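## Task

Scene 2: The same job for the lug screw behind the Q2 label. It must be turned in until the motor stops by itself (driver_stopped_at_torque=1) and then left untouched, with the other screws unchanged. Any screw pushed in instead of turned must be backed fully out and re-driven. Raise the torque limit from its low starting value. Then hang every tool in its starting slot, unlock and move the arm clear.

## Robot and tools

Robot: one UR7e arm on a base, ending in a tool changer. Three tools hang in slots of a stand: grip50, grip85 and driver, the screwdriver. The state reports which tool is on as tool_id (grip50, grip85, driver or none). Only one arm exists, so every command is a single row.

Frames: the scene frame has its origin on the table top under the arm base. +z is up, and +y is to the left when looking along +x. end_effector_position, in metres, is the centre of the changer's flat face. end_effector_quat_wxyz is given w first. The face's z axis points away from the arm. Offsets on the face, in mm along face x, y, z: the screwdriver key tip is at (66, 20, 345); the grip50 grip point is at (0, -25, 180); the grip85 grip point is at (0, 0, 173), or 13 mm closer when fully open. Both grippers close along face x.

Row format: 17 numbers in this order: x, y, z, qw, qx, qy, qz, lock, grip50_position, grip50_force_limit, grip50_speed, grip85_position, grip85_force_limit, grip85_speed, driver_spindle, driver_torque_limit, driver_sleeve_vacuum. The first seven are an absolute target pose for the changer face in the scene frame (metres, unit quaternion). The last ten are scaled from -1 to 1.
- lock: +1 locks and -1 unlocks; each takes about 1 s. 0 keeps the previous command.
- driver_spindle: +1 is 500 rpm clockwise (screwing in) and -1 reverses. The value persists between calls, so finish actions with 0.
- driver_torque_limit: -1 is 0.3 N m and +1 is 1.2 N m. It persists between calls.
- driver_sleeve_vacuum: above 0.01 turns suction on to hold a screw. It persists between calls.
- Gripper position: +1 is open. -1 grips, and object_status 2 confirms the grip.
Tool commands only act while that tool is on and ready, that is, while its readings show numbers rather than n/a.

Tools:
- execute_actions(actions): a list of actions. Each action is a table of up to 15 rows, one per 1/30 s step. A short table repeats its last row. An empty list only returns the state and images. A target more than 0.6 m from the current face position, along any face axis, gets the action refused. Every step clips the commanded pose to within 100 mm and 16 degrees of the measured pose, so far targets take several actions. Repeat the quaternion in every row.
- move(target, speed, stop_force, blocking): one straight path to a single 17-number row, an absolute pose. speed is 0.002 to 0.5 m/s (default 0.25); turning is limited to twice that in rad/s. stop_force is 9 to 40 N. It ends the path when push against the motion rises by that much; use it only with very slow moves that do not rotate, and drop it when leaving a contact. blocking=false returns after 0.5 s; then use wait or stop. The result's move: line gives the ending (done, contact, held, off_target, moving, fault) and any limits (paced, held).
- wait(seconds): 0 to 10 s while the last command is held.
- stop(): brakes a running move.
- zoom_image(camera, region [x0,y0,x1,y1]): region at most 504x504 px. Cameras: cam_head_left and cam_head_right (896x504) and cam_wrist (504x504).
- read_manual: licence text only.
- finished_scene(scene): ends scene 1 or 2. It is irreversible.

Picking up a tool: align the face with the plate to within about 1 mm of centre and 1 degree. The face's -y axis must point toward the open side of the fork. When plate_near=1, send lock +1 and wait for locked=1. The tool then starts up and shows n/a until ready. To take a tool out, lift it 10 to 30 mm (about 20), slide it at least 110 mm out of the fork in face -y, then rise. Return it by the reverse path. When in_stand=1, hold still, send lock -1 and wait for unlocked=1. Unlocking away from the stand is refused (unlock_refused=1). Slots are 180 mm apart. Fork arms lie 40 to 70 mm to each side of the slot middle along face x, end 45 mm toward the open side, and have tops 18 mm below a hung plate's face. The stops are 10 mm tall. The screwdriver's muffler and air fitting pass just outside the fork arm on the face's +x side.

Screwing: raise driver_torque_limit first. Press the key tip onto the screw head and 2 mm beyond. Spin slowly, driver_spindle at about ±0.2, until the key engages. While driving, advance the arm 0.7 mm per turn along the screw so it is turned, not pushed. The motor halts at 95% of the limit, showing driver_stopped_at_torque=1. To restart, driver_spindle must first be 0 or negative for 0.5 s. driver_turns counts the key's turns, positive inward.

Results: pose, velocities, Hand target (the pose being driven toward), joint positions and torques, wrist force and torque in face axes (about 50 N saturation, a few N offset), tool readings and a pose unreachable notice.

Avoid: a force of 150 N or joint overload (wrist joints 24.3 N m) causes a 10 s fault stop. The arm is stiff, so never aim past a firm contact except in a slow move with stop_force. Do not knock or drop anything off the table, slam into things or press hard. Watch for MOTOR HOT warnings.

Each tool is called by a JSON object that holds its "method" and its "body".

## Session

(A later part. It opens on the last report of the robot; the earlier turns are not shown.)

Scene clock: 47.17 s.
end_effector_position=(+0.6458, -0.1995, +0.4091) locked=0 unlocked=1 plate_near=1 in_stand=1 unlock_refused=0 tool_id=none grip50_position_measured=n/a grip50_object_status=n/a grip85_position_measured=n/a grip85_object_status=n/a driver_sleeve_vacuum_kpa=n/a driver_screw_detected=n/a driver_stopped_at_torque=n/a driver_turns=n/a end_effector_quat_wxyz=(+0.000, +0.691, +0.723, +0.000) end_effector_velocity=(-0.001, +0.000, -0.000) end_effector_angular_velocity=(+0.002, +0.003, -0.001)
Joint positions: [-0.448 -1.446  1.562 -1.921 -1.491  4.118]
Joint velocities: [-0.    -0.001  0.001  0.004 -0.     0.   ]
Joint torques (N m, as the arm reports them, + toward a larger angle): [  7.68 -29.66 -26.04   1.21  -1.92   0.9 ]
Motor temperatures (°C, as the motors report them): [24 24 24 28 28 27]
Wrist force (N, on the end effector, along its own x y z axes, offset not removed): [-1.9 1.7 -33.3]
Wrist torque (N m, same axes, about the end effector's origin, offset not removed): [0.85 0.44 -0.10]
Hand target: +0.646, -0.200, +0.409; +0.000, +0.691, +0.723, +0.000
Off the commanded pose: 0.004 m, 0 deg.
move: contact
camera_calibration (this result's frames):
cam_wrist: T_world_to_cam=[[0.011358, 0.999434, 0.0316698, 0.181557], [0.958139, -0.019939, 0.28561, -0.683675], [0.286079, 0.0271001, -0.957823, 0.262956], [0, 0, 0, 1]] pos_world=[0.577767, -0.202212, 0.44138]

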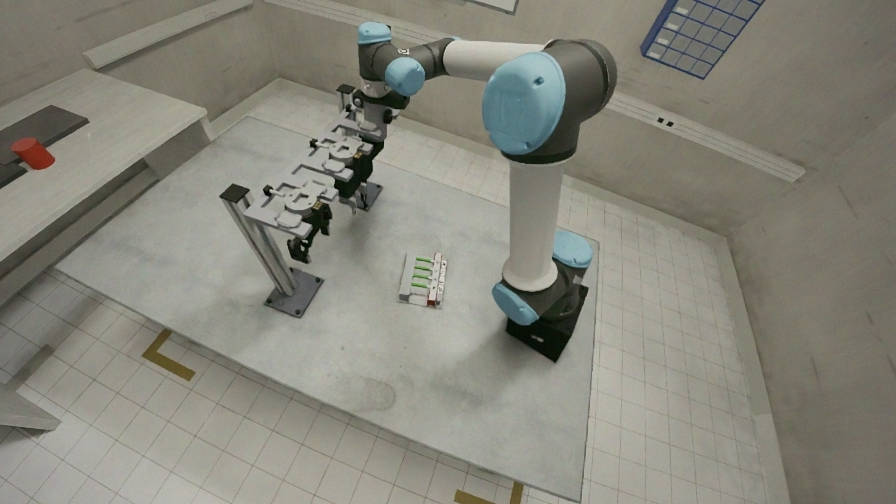

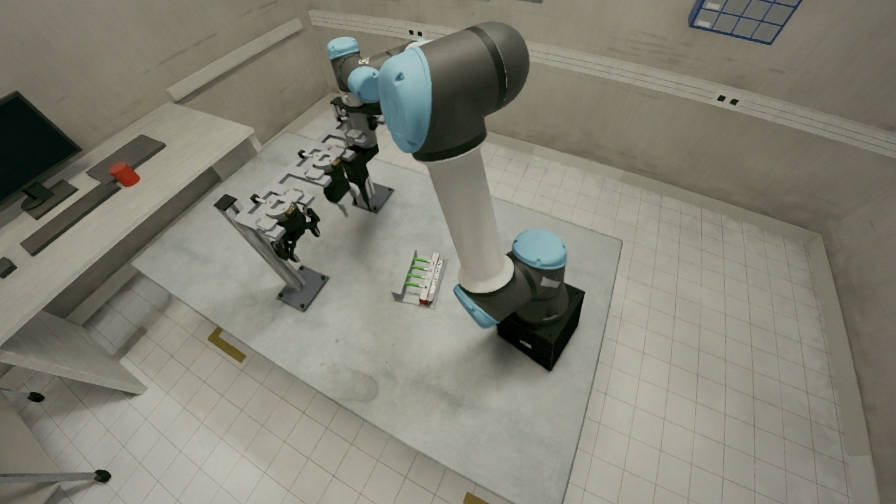

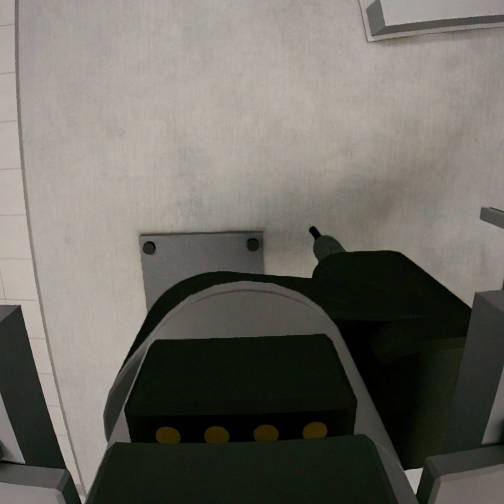

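{"method": "execute_actions", "body": {"actions": [[[0.6458,-0.1995,0.4095,0,0.691,0.7229,0,1,0,0,0,0,0,0,0,0,0]],[[0.6458,-0.1995,0.4095,0,0.691,0.7229,0,1,0,0,0,0,0,0,0,0,0]],[[0.6458,-0.1995,0.4095,0,0.691,0.7229,0,1,0,0,0,0,0,0,0,0,0]]]}}

{"method": "move", "body": {"target": [0.6458,-0.1995,0.429,0,0.691,0.7229,0,0,0,0,0,0,0,0,0,0,0], "speed": 0.03}}

{"method": "move", "body": {"target": [0.512,-0.2055,0.429,0,0.691,0.7229,0,0,0,0,0,0,0,0,0,0,0], "speed": 0.1}}

{"method": "move", "body": {"target": [0.36,-0.09,0.45,0,0.7071,0.7071,0,0,0,0,0,0,0,0,0,0,0], "speed": 0.2}}

{"method": "zoom_image", "body": {"camera": "cam_wrist", "region": [230, 120, 430, 280]}}

Scene clock: 55.77 s.
end_effector_position=(+0.6458, -0.1995, +0.4096) locked=1 unlocked=0 plate_near=1 in_stand=1 unlock_refused=0 tool_id=driver grip50_position_measured=n/a grip50_object_status=n/a grip85_position_measured=n/a grip85_object_status=n/a driver_sleeve_vacuum_kpa=n/a driver_screw_detected=n/a driver_stopped_at_torque=n/a driver_turns=n/a end_effector_quat_wxyz=(+0.000, +0.691, +0.723, +0.000) end_effector_velocity=(-0.000, -0.000, +0.000) end_effector_angular_velocity=(-0.000, -0.000, -0.000)
Joint positions: [-0.449 -1.446  1.561 -1.92  -1.491  4.118]
Joint velocities: [-0.    -0.001  0.     0.    -0.     0.   ]
Joint torques (N m, as the arm reports them, + toward a larger angle): [  2.61 -44.61 -29.73  -6.37   2.21   0.22]
Motor temperatures (°C, as the motors report them): [24 24 24 28 28 27]
Wrist force (N, on the end effector, along its own x y z axes, offset not removed): [1.9 2.0 -18.6]
Wrist torque (N m, same axes, about the end effector's origin, offset not removed): [0.54 0.96 -0.20]
Hand target: +0.646, -0.199, +0.410; -0.000, +0.691, +0.723, -0.000
Off the commanded pose: 0.000 m, 0 deg.
camera_calibration (this result's frames):
cam_wrist: T_world_to_cam=[[0.0113472, 0.999436, 0.031613, 0.18157], [0.958116, -0.0199146, 0.285688, -0.683903], [0.286157, 0.0270472, -0.957801, 0.263418], [0, 0, 0, 1]] pos_world=[0.577819, -0.202212, 0.441945]

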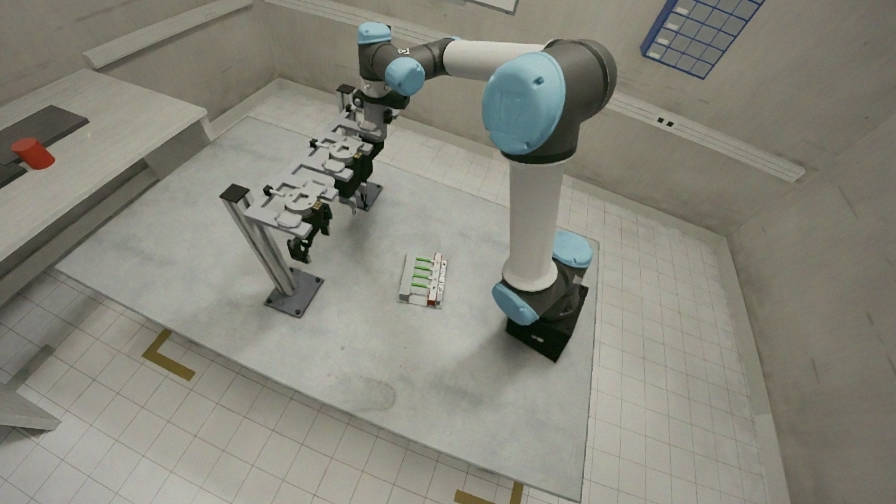

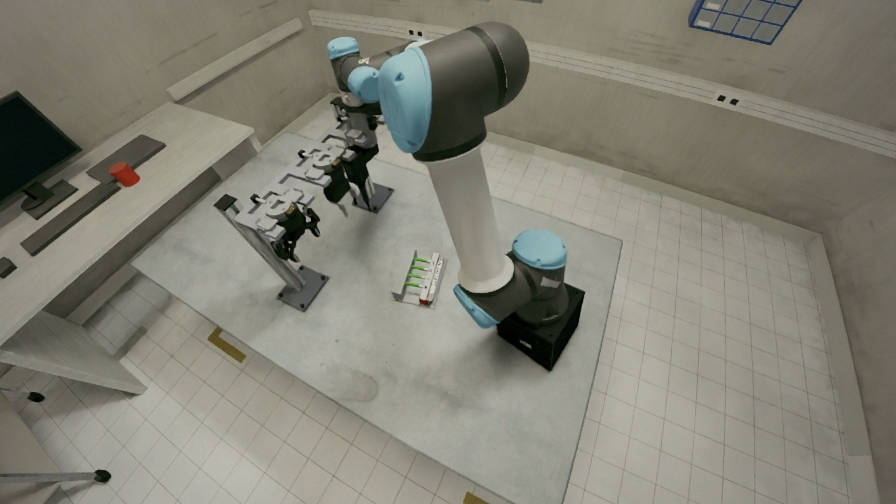

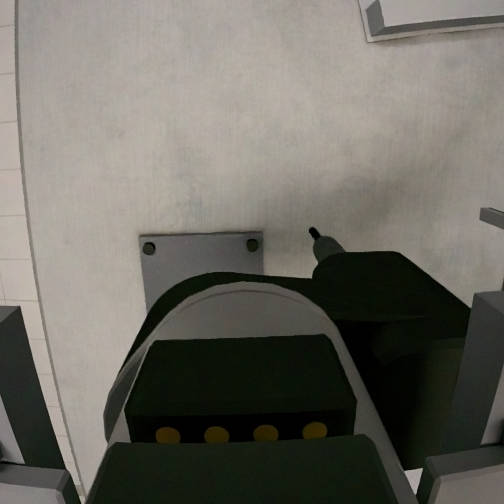

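Scene clock: 56.73 s.
end_effector_position=(+0.6458, -0.1995, +0.4288) locked=1 unlocked=0 plate_near=1 in_stand=0 unlock_refused=0 tool_id=driver grip50_position_measured=n/a grip50_object_status=n/a grip85_position_measured=n/a grip85_object_status=n/a driver_sleeve_vacuum_kpa=0 driver_screw_detected=0 driver_stopped_at_torque=0 driver_turns=0.00 end_effector_quat_wxyz=(+0.000, +0.691, +0.723, +0.000) end_effector_velocity=(-0.000, -0.001, +0.001) end_effector_angular_velocity=(+0.000, +0.001, -0.001)
Joint positions: [-0.451 -1.461  1.531 -1.874 -1.49   4.116]
Joint velocities: [-0.002 -0.    -0.002  0.004  0.    -0.   ]
Joint torques (N m, as the arm reports them, + toward a larger angle): [ -7.12 -68.58 -55.29  -3.83   2.9   -1.26]
Motor temperatures (°C, as the motors report them): [24 24 24 28 28 27]
Wrist force (N, on the end effector, along its own x y z axes, offset not removed): [0.5 0.2 -1.1]
Wrist torque (N m, same axes, about the end effector's origin, offset not removed): [0.04 -0.14 -0.02]
Hand target: +0.646, -0.200, +0.429; +0.000, +0.691, +0.723, +0.000
Off the commanded pose: 0.000 m, 0 deg.
move: done
camera_calibration (this result's frames):
cam_wrist: T_world_to_cam=[[0.0113768, 0.99943, 0.0317766, 0.180876], [0.95817, -0.0199846, 0.285503, -0.689382], [0.285975, 0.0271993, -0.957851, 0.281973], [0, 0, 0, 1]] pos_world=[0.577849, -0.202219, 0.461161]

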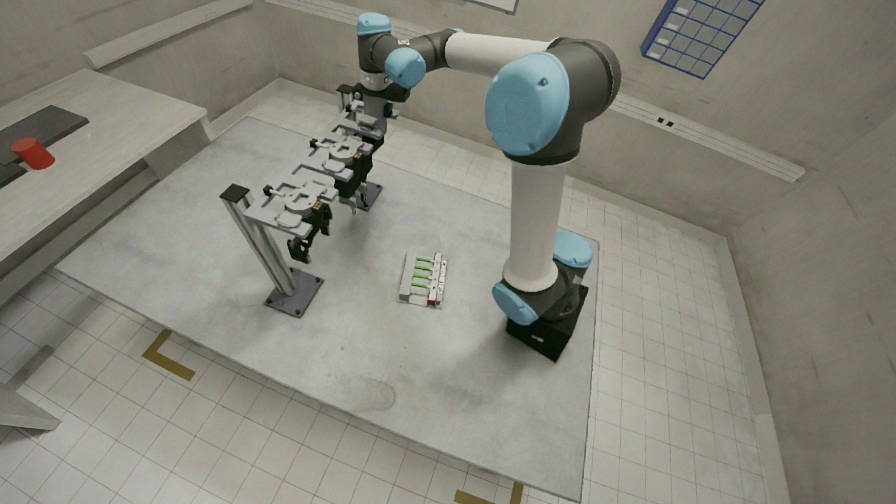

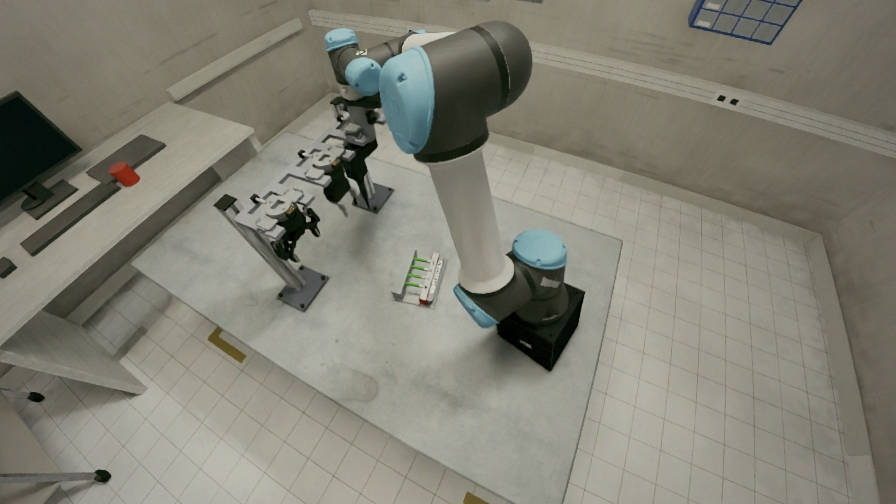

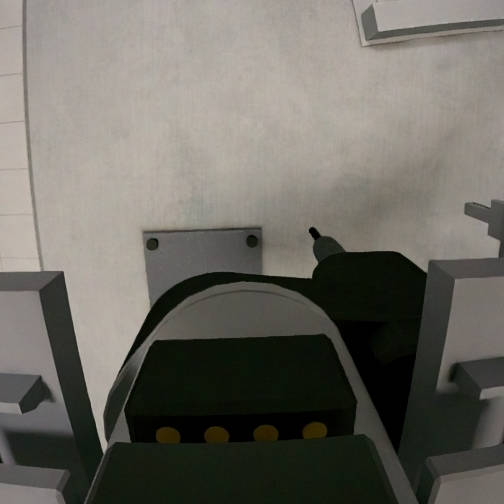

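Scene clock: 58.53 s.
end_effector_position=(+0.5121, -0.2054, +0.4292) locked=1 unlocked=0 plate_near=1 in_stand=0 unlock_refused=0 tool_id=driver grip50_position_measured=n/a grip50_object_status=n/a grip85_position_measured=n/a grip85_object_status=n/a driver_sleeve_vacuum_kpa=0 driver_screw_detected=0 driver_stopped_at_torque=0 driver_turns=0.00 end_effector_quat_wxyz=(-0.000, +0.691, +0.723, +0.000) end_effector_velocity=(-0.002, +0.001, -0.001) end_effector_angular_velocity=(+0.002, +0.001, +0.002)
Joint positions: [-0.629 -1.748  1.882 -1.921 -1.45   3.941]
Joint velocities: [-0.001 -0.003  0.005  0.001  0.001 -0.004]
Joint torques (N m, as the arm reports them, + toward a larger angle): [ -8.64 -50.26 -26.68  -3.51   3.22  -1.25]
Motor temperatures (°C, as the motors report them): [24 24 24 28 28 27]
Wrist force (N, on the end effector, along its own x y z axes, offset not removed): [-1.2 0.7 0.3]
Wrist torque (N m, same axes, about the end effector's origin, offset not removed): [-0.02 0.11 -0.13]
Hand target: +0.512, -0.205, +0.429; -0.000, +0.691, +0.723, +0.000
Off the commanded pose: 0.000 m, 0 deg.
move: done
camera_calibration (this result's frames):
cam_wrist: T_world_to_cam=[[0.0114798, 0.999417, 0.0321596, 0.188019], [0.958098, -0.0201994, 0.285728, -0.561595], [0.286211, 0.0275319, -0.957771, 0.32062], [0, 0, 0, 1]] pos_world=[0.44414, -0.20808, 0.461497]

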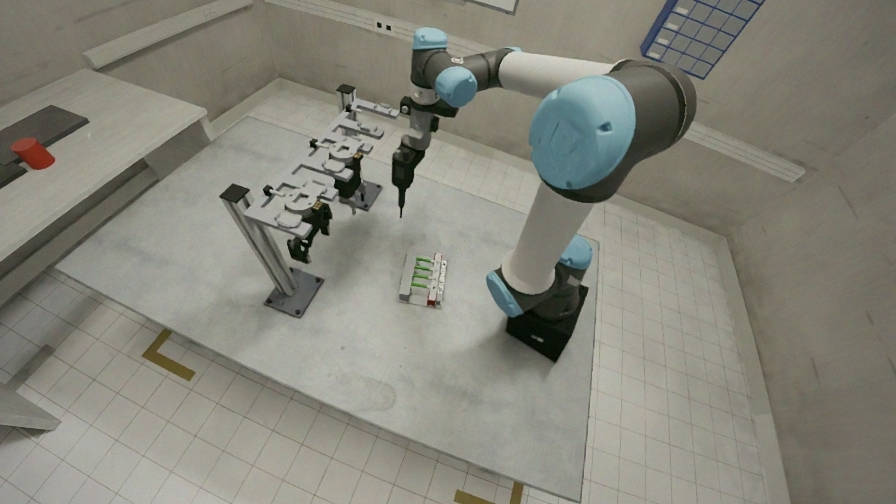

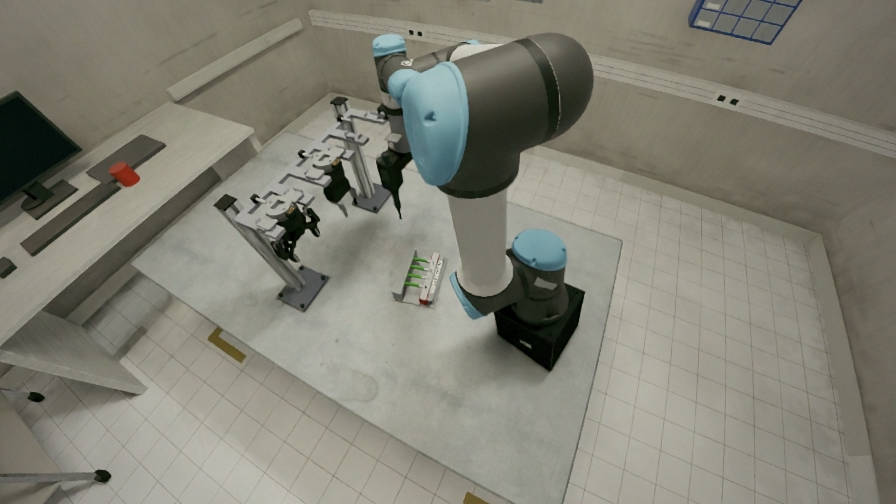

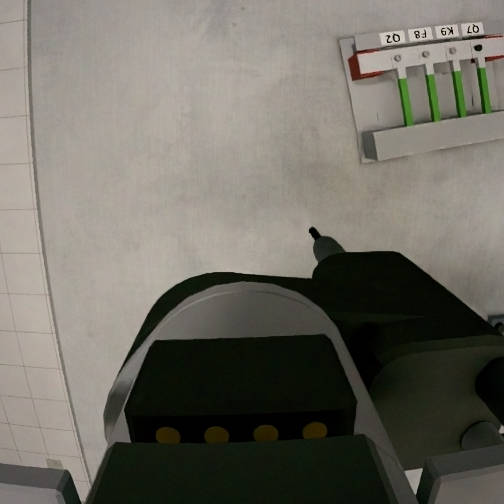

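Scene clock: 60.07 s.
end_effector_position=(+0.3604, -0.0900, +0.4502) locked=1 unlocked=0 plate_near=1 in_stand=0 unlock_refused=0 tool_id=driver grip50_position_measured=n/a grip50_object_status=n/a grip85_position_measured=n/a grip85_object_status=n/a driver_sleeve_vacuum_kpa=0 driver_screw_detected=0 driver_stopped_at_torque=0 driver_turns=0.00 end_effector_quat_wxyz=(-0.000, +0.707, +0.707, +0.000) end_effector_velocity=(-0.002, +0.001, +0.001) end_effector_angular_velocity=(+0.000, -0.000, -0.000)
Joint positions: [-0.707 -2.283  2.224 -1.719 -1.434  3.909]
Joint velocities: [-0.003 -0.007  0.002  0.006  0.001 -0.003]
Joint torques (N m, as the arm reports them, + toward a larger angle): [ -3.87 -21.67 -26.38  -3.32   2.92  -1.33]
Motor temperatures (°C, as the motors report them): [24 24 24 28 28 27]
Wrist force (N, on the end effector, along its own x y z axes, offset not removed): [1.8 2.0 -2.0]
Wrist torque (N m, same axes, about the end effector's origin, offset not removed): [0.18 -0.17 0.10]
Hand target: +0.360, -0.090, +0.450; -0.000, +0.707, +0.707, +0.000
Off the commanded pose: 0.000 m, 0 deg.
move: done
camera_calibration (this result's frames):
cam_wrist: T_world_to_cam=[[0.0564693, 0.997894, 0.0319196, 0.0575657], [0.956267, -0.0632484, 0.285576, -0.422985], [0.286993, 0.0143973, -0.957824, 0.379554], [0, 0, 0, 1]] pos_world=[0.292306, -0.0896622, 0.482503]

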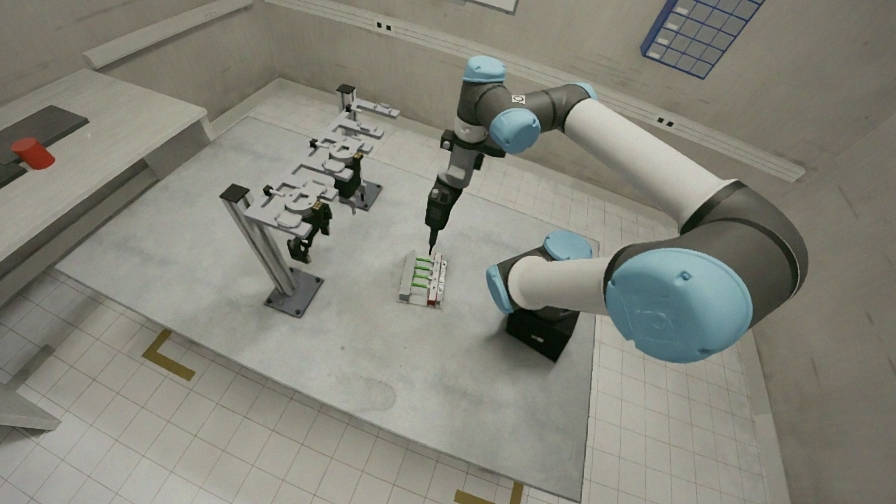

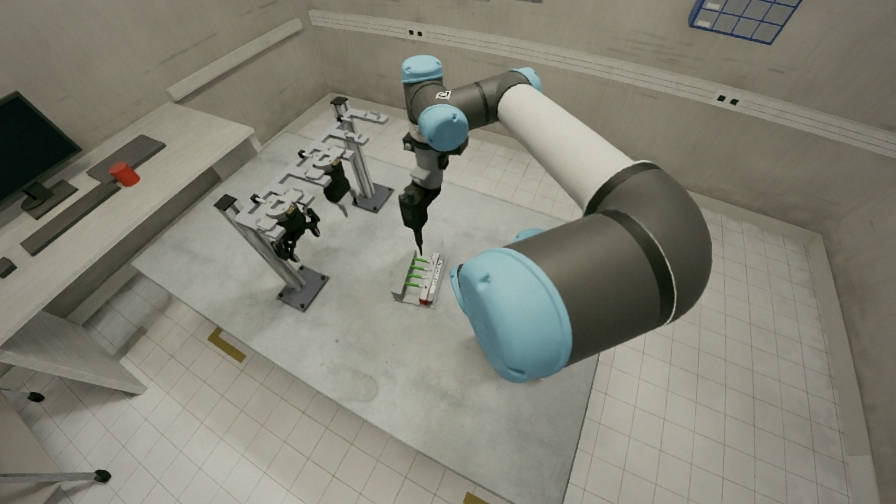

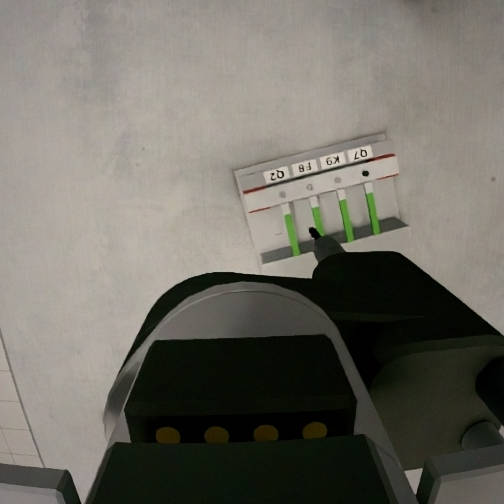

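Region (230, 120, 430, 280) of cam_wrist's 504x504 image, scaled by 2.520, with more detail than that image has; it fills the top 403 rows of this view, and the rest is white.

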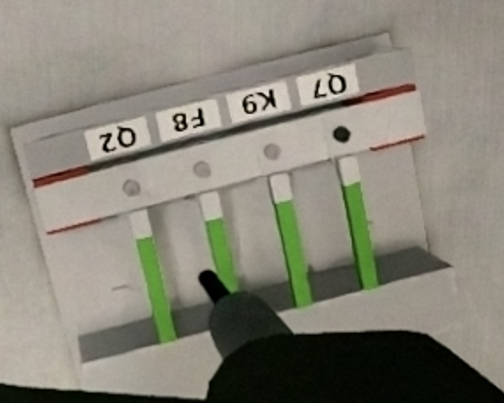

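{"method": "move", "body": {"target": [0.3306,-0.110,0.405,0,0.7071,0.7071,0,0,0,0,0,0,0,0,0,0.5,0], "speed": 0.06}}

{"method": "zoom_image", "body": {"camera": "cam_wrist", "region": [280, 190, 360, 270]}}

Scene clock: 66.37 s.
end_effector_position=(+0.3306, -0.1098, +0.4052) locked=1 unlocked=0 plate_near=1 in_stand=0 unlock_refused=0 tool_id=driver grip50_position_measured=n/a grip50_object_status=n/a grip85_position_measured=n/a grip85_object_status=n/a driver_sleeve_vacuum_kpa=0 driver_screw_detected=0 driver_stopped_at_torque=0 driver_turns=0.00 end_effector_quat_wxyz=(+0.000, +0.707, +0.707, +0.000) end_effector_velocity=(-0.001, -0.000, +0.000) end_effector_angular_velocity=(-0.004, -0.003, +0.003)
Joint positions: [-0.846 -2.325  2.358 -1.788 -1.406  3.772]
Joint velocities: [-0.003 -0.004  0.002 -0.003  0.001 -0.005]
Joint torques (N m, as the arm reports them, + toward a larger angle): [ -4.66 -17.4  -26.96  -6.78   2.96  -1.24]
Motor temperatures (°C, as the motors report them): [24 24 24 28 28 27]
Wrist force (N, on the end effector, along its own x y z axes, offset not removed): [-1.4 2.1 0.4]
Wrist torque (N m, same axes, about the end effector's origin, offset not removed): [0.15 0.04 0.09]
Hand target: +0.331, -0.110, +0.405; +0.000, +0.707, +0.707, +0.000
Off the commanded pose: 0.000 m, 0 deg.
move: done
camera_calibration (this result's frames):
cam_wrist: T_world_to_cam=[[0.0565104, 0.997888, 0.0320222, 0.0804051], [0.956221, -0.0633193, 0.285714, -0.382962], [0.287138, 0.0144744, -0.95778, 0.345193], [0, 0, 0, 1]] pos_world=[0.262535, -0.109481, 0.437462]

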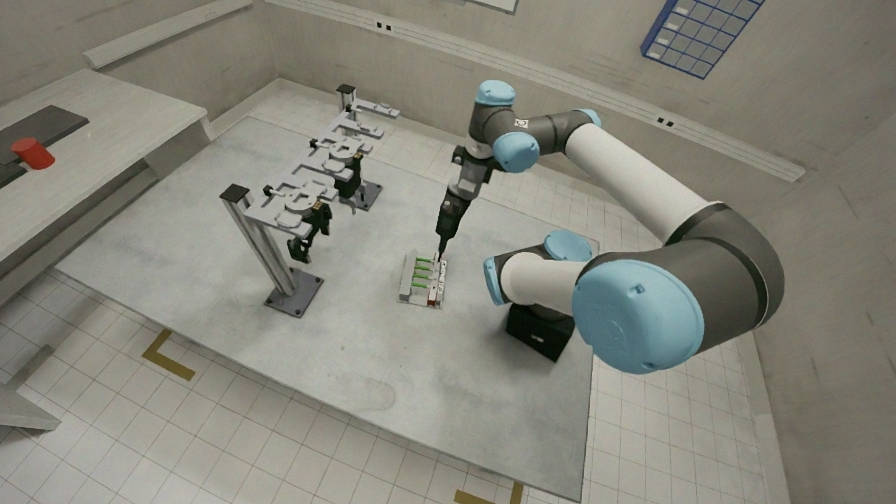

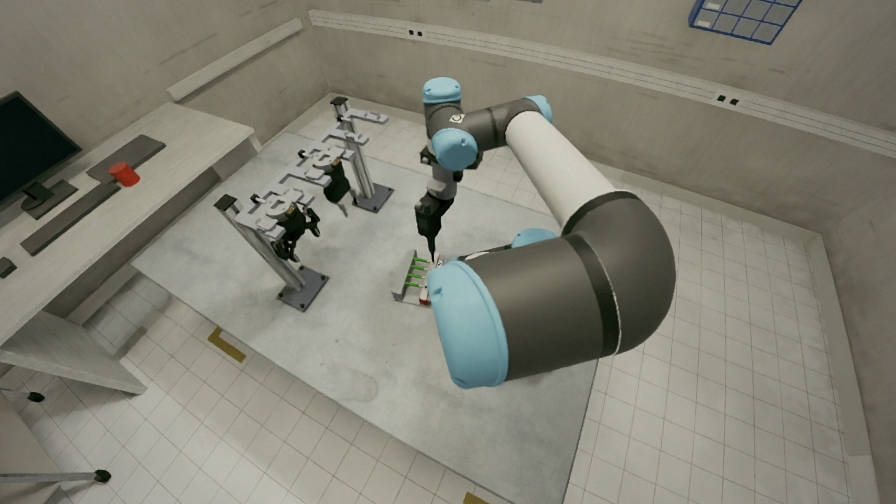

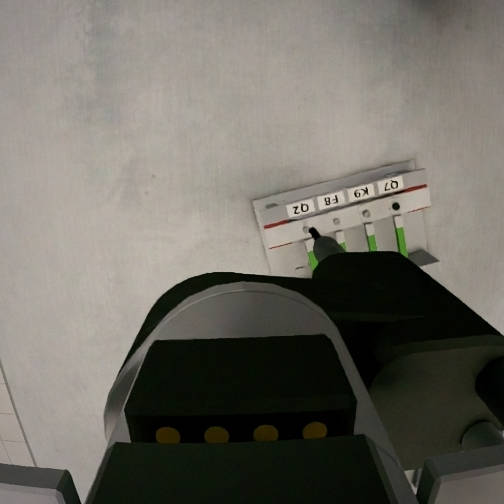

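Region (280, 190, 360, 270) of cam_wrist's 504x504 image, scaled by 6.300, with more detail than that image has.

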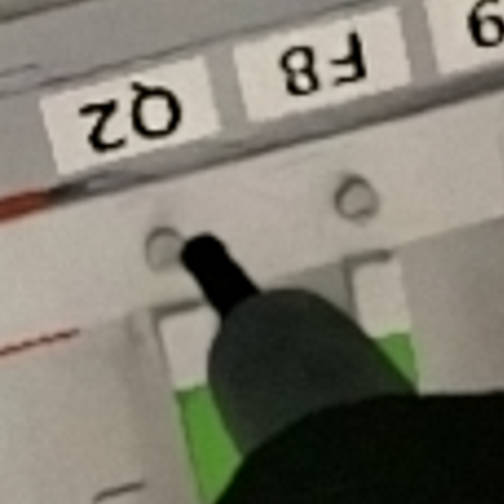

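{"method": "move", "body": {"target": [0.3331,-0.1132,0.395,0,0.7071,0.7071,0,0,0,0,0,0,0,0,0,0.5,0], "speed": 0.03}}

{"method": "zoom_image", "body": {"camera": "cam_wrist", "region": [280, 190, 360, 270]}}

Scene clock: 71.67 s.
end_effector_position=(+0.3330, -0.1131, +0.3951) locked=1 unlocked=0 plate_near=1 in_stand=0 unlock_refused=0 tool_id=driver grip50_position_measured=n/a grip50_object_status=n/a grip85_position_measured=n/a grip85_object_status=n/a driver_sleeve_vacuum_kpa=0 driver_screw_detected=0 driver_stopped_at_torque=0 driver_turns=0.00 end_effector_quat_wxyz=(-0.000, +0.707, +0.707, +0.000) end_effector_velocity=(+0.001, +0.000, -0.002) end_effector_angular_velocity=(+0.001, +0.000, +0.002)
Joint positions: [-0.838 -2.3    2.374 -1.831 -1.408  3.78 ]
Joint velocities: [ 0.004  0.005  0.003 -0.007 -0.     0.002]
Joint torques (N m, as the arm reports them, + toward a larger angle): [ 11.84   0.84 -25.3   -6.66  -1.59   0.99]
Motor temperatures (°C, as the motors report them): [24 24 24 28 28 27]
Wrist force (N, on the end effector, along its own x y z axes, offset not removed): [-2.6 0.0 -3.1]
Wrist torque (N m, same axes, about the end effector's origin, offset not removed): [0.21 0.04 0.04]
Hand target: +0.333, -0.113, +0.395; -0.000, +0.707, +0.707, -0.000
Off the commanded pose: 0.000 m, 0 deg.
move: done
camera_calibration (this result's frames):
cam_wrist: T_world_to_cam=[[0.0564334, 0.9979, 0.031786, 0.0839785], [0.956299, -0.0631742, 0.285484, -0.382565], [0.286892, 0.0142861, -0.957856, 0.335031], [0, 0, 0, 1]] pos_world=[0.264989, -0.112757, 0.427458]

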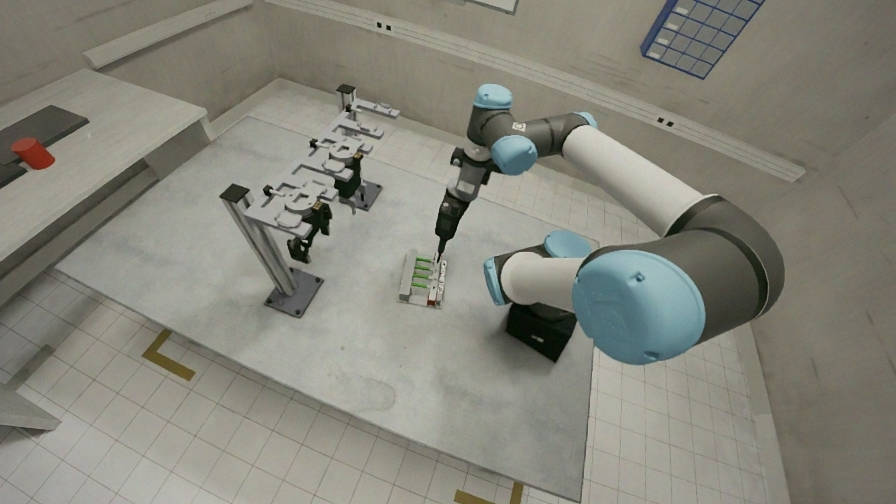

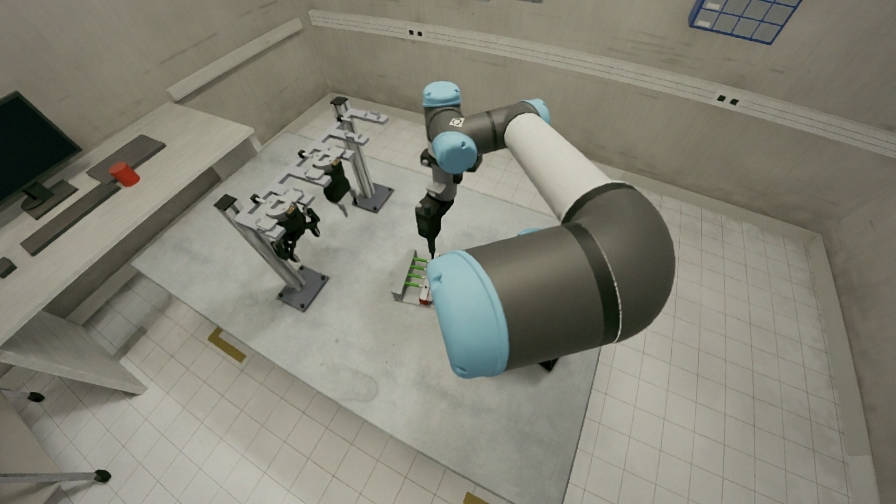

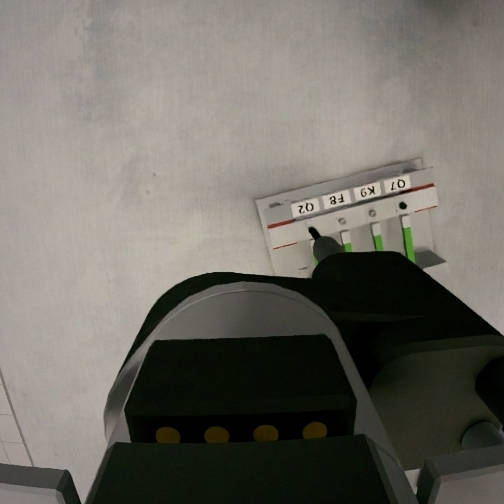

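Region (280, 190, 360, 270) of cam_wrist's 504x504 image, scaled by 6.300, with more detail than that image has.

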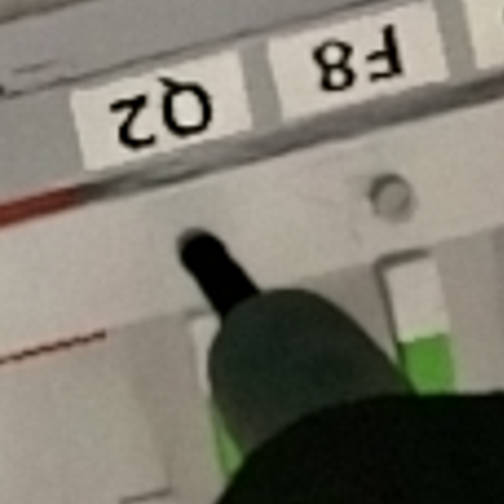

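{"method": "move", "body": {"target": [0.3331,-0.1132,0.3855,0,0.7071,0.7071,0,0,0,0,0,0,0,0,0,0.5,0], "speed": 0.003, "stop_force": 9}}

{"method": "zoom_image", "body": {"camera": "cam_wrist", "region": [280, 190, 360, 270]}}

Scene clock: 79.50 s.
end_effector_position=(+0.3331, -0.1132, +0.3855) locked=1 unlocked=0 plate_near=1 in_stand=0 unlock_refused=0 tool_id=driver grip50_position_measured=n/a grip50_object_status=n/a grip85_position_measured=n/a grip85_object_status=n/a driver_sleeve_vacuum_kpa=0 driver_screw_detected=0 driver_stopped_at_torque=0 driver_turns=0.00 end_effector_quat_wxyz=(-0.000, +0.707, +0.707, -0.000) end_effector_velocity=(+0.000, +0.000, -0.000) end_effector_angular_velocity=(-0.000, -0.001, +0.001)
Joint positions: [-0.83  -2.288  2.395 -1.866 -1.41   3.788]
Joint velocities: [ 0.001 -0.     0.001 -0.002  0.     0.001]
Joint torques (N m, as the arm reports them, + toward a larger angle): [ 11.92   2.63 -22.17  -6.65  -1.72   1.25]
Motor temperatures (°C, as the motors report them): [24 24 24 28 28 27]
Wrist force (N, on the end effector, along its own x y z axes, offset not removed): [-1.1 -0.5 -7.3]
Wrist torque (N m, same axes, about the end effector's origin, offset not removed): [0.34 0.78 0.13]
Hand target: +0.333, -0.113, +0.386; -0.000, +0.707, +0.707, -0.000
Off the commanded pose: 0.000 m, 0 deg.
move: done
camera_calibration (this result's frames):
cam_wrist: T_world_to_cam=[[0.0564336, 0.997901, 0.0317638, 0.0843415], [0.956301, -0.063168, 0.285479, -0.379877], [0.286887, 0.0142651, -0.957858, 0.325826], [0, 0, 0, 1]] pos_world=[0.265042, -0.112808, 0.417863]

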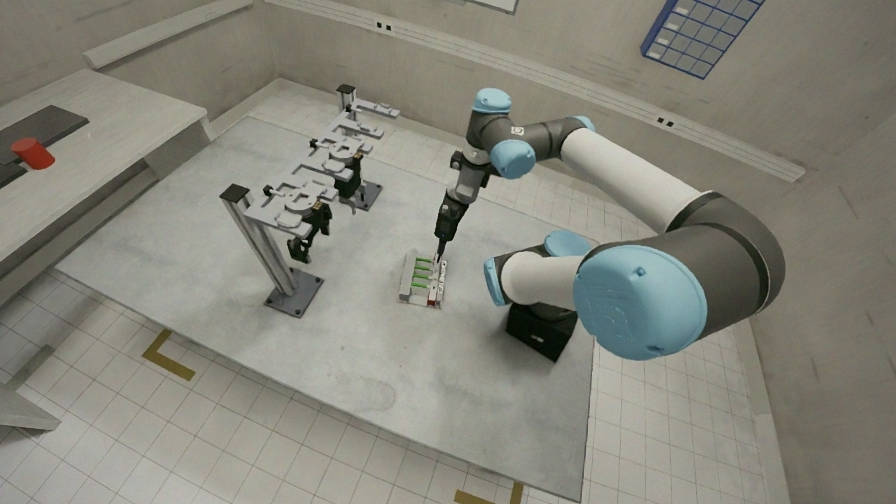

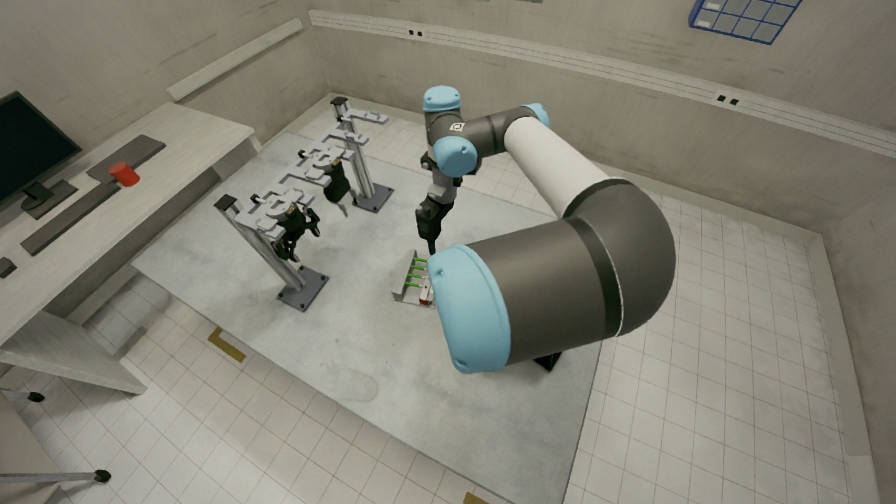

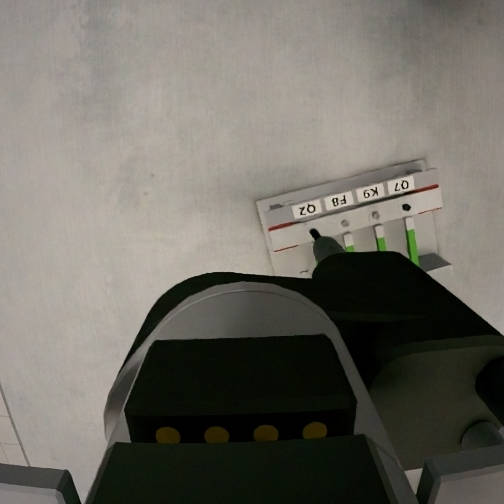

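Region (280, 190, 360, 270) of cam_wrist's 504x504 image, scaled by 6.300, with more detail than that image has.

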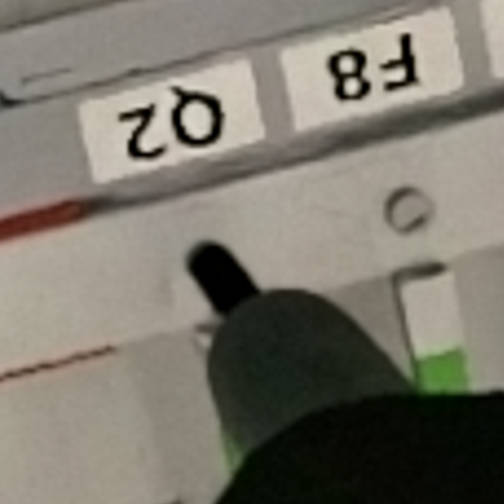

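{"method": "execute_actions", "body": {"actions": [[[0.3331,-0.1132,0.3855,0,0.7071,0.7071,0,0,0,0,0,0,0,0,0.1,0.5,0]],[[0.3331,-0.1132,0.3855,0,0.7071,0.7071,0,0,0,0,0,0,0,0,0.1,0.5,0]],[[0.3331,-0.1132,0.3855,0,0.7071,0.7071,0,0,0,0,0,0,0,0,0,0.5,0]]]}}

{"method": "zoom_image", "body": {"camera": "cam_wrist", "region": [280, 190, 360, 270]}}

Scene clock: 84.97 s.
end_effector_position=(+0.3331, -0.1132, +0.3855) locked=1 unlocked=0 plate_near=1 in_stand=0 unlock_refused=0 tool_id=driver grip50_position_measured=n/a grip50_object_status=n/a grip85_position_measured=n/a grip85_object_status=n/a driver_sleeve_vacuum_kpa=0 driver_screw_detected=0 driver_stopped_at_torque=0 driver_turns=0.82 end_effector_quat_wxyz=(-0.000, +0.707, +0.707, -0.000) end_effector_velocity=(-0.000, -0.001, +0.000) end_effector_angular_velocity=(-0.001, -0.000, -0.001)
Joint positions: [-0.83  -2.288  2.395 -1.866 -1.41   3.788]
Joint velocities: [-0.003 -0.    -0.     0.     0.    -0.002]
Joint torques (N m, as the arm reports them, + toward a larger angle): [  6.74   1.66 -35.09  -2.08   0.56  -0.73]
Motor temperatures (°C, as the motors report them): [24 24 24 28 28 27]
Wrist force (N, on the end effector, along its own x y z axes, offset not removed): [-0.8 7.3 -7.9]
Wrist torque (N m, same axes, about the end effector's origin, offset not removed): [-1.25 0.89 0.13]
Hand target: +0.333, -0.113, +0.385; +0.000, +0.707, +0.707, -0.000
Off the commanded pose: 0.000 m, 0 deg.
camera_calibration (this result's frames):
cam_wrist: T_world_to_cam=[[0.0564565, 0.997899, 0.0317783, 0.0843445], [0.956306, -0.0631938, 0.285458, -0.379865], [0.286866, 0.0142739, -0.957864, 0.325774], [0, 0, 0, 1]] pos_world=[0.265052, -0.112822, 0.417803]

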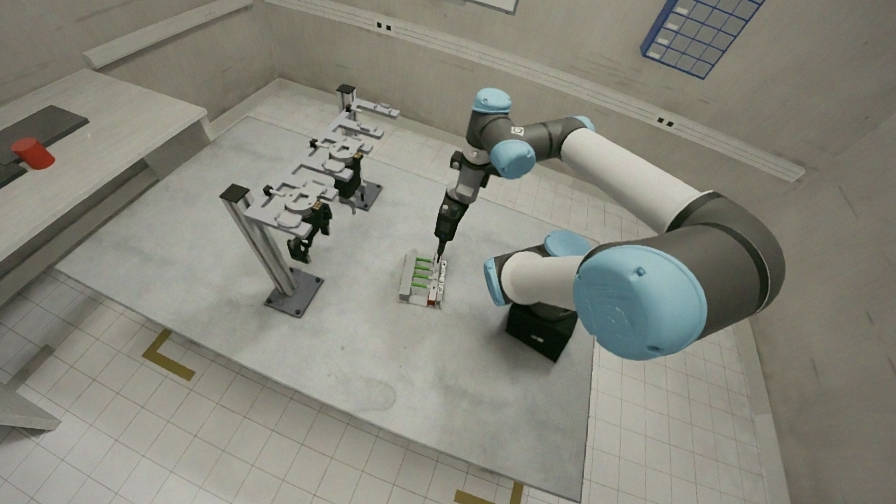

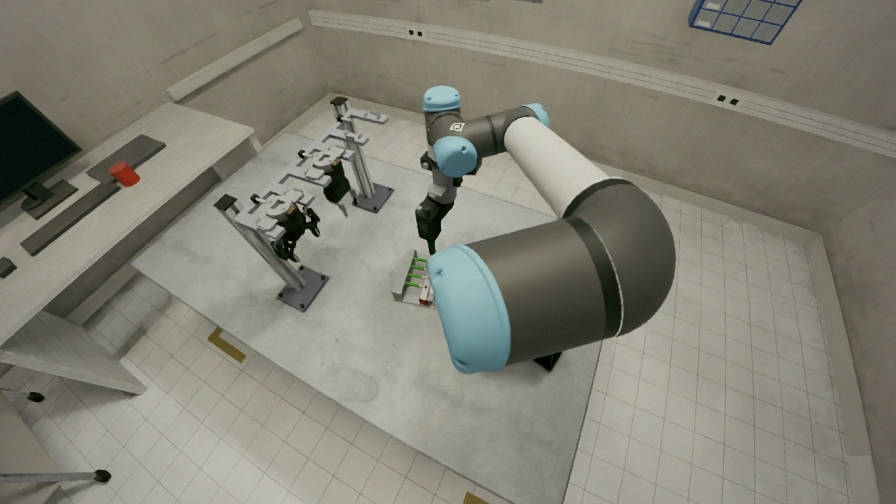

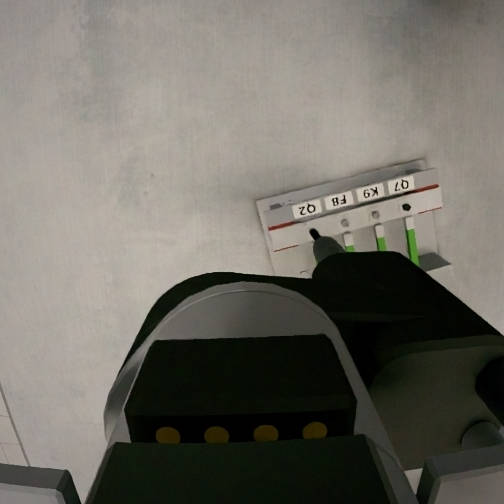

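Region (280, 190, 360, 270) of cam_wrist's 504x504 image, scaled by 6.300, with more detail than that image has.

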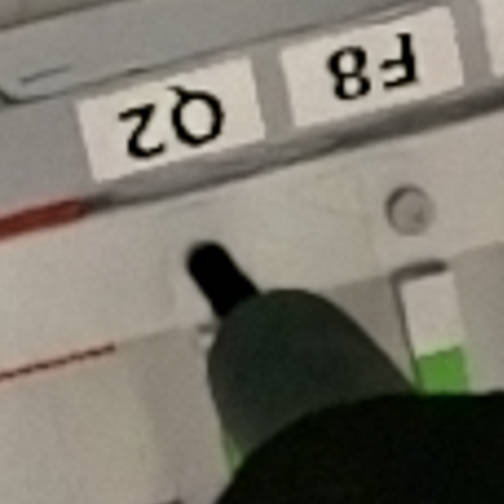

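{"method": "execute_actions", "body": {"actions": [[[0.3335,-0.1132,0.3853,0,0.7071,0.7071,0,0,0,0,0,0,0,0,0.1,0.5,0]],[[0.3335,-0.1132,0.385,0,0.7071,0.7071,0,0,0,0,0,0,0,0,0.1,0.5,0]],[[0.3335,-0.1132,0.3847,0,0.7071,0.7071,0,0,0,0,0,0,0,0,0.1,0.5,0]],[[0.3335,-0.1132,0.3844,0,0.7071,0.7071,0,0,0,0,0,0,0,0,0.1,0.5,0]],[[0.3335,-0.1132,0.3841,0,0.7071,0.7071,0,0,0,0,0,0,0,0,0.1,0.5,0]],[[0.3335,-0.1132,0.3838,0,0.7071,0.7071,0,0,0,0,0,0,0,0,0.1,0.5,0]],[[0.3335,-0.1132,0.3838,0,0.7071,0.7071,0,0,0,0,0,0,0,0,0,0.5,0]]]}}

Scene clock: 93.10 s.
end_effector_position=(+0.3335, -0.1132, +0.3838) locked=1 unlocked=0 plate_near=1 in_stand=0 unlock_refused=0 tool_id=driver grip50_position_measured=n/a grip50_object_status=n/a grip85_position_measured=n/a grip85_object_status=n/a driver_sleeve_vacuum_kpa=0 driver_screw_detected=0 driver_stopped_at_torque=0 driver_turns=3.31 end_effector_quat_wxyz=(-0.000, +0.707, +0.707, -0.000) end_effector_velocity=(+0.000, -0.000, +0.000) end_effector_angular_velocity=(-0.001, -0.001, +0.001)
Joint positions: [-0.827 -2.284  2.398 -1.873 -1.41   3.791]
Joint velocities: [ 0.     0.    -0.001 -0.    -0.    -0.   ]
Joint torques (N m, as the arm reports them, + toward a larger angle): [ 11.03   2.6  -22.31  -6.24  -2.75   1.1 ]
Motor temperatures (°C, as the motors report them): [24 24 24 28 28 27]
Wrist force (N, on the end effector, along its own x y z axes, offset not removed): [-1.2 1.9 -5.3]
Wrist torque (N m, same axes, about the end effector's origin, offset not removed): [-0.71 0.79 -0.05]
Hand target: +0.333, -0.113, +0.384; -0.000, +0.707, +0.707, -0.000
Off the commanded pose: 0.000 m, 0 deg.
camera_calibration (this result's frames):
cam_wrist: T_world_to_cam=[[0.0564379, 0.9979, 0.0317754, 0.0843881], [0.956297, -0.0631756, 0.285492, -0.379783], [0.2869, 0.0142741, -0.957854, 0.324028], [0, 0, 0, 1]] pos_world=[0.265459, -0.112829, 0.416115]

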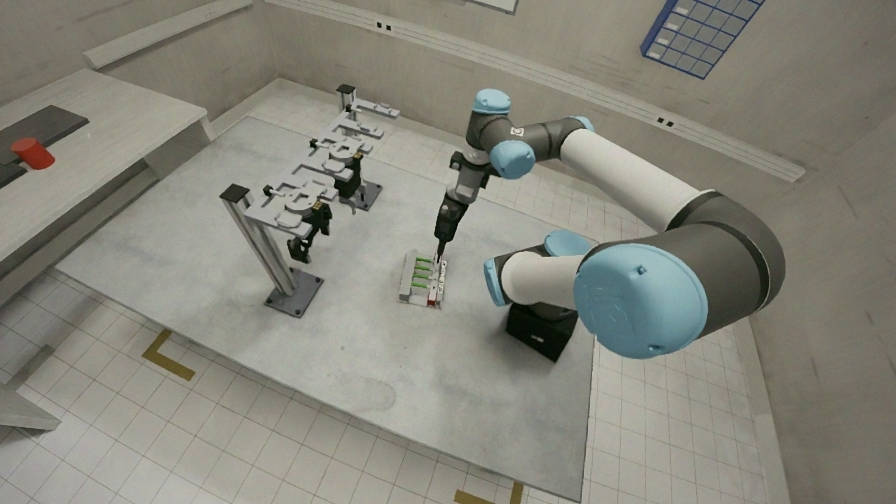

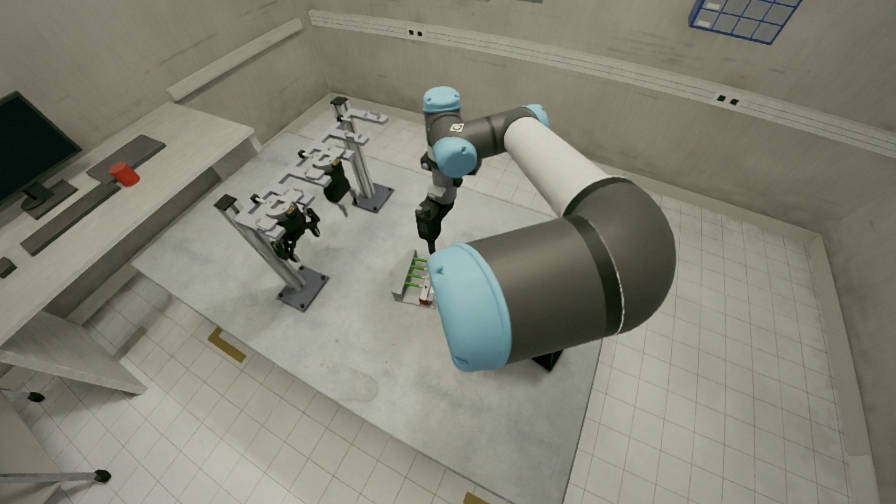

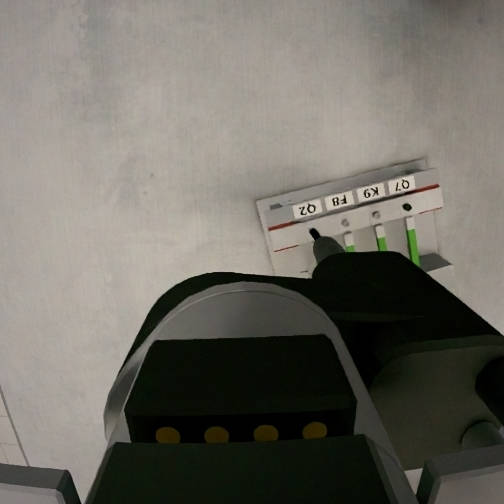

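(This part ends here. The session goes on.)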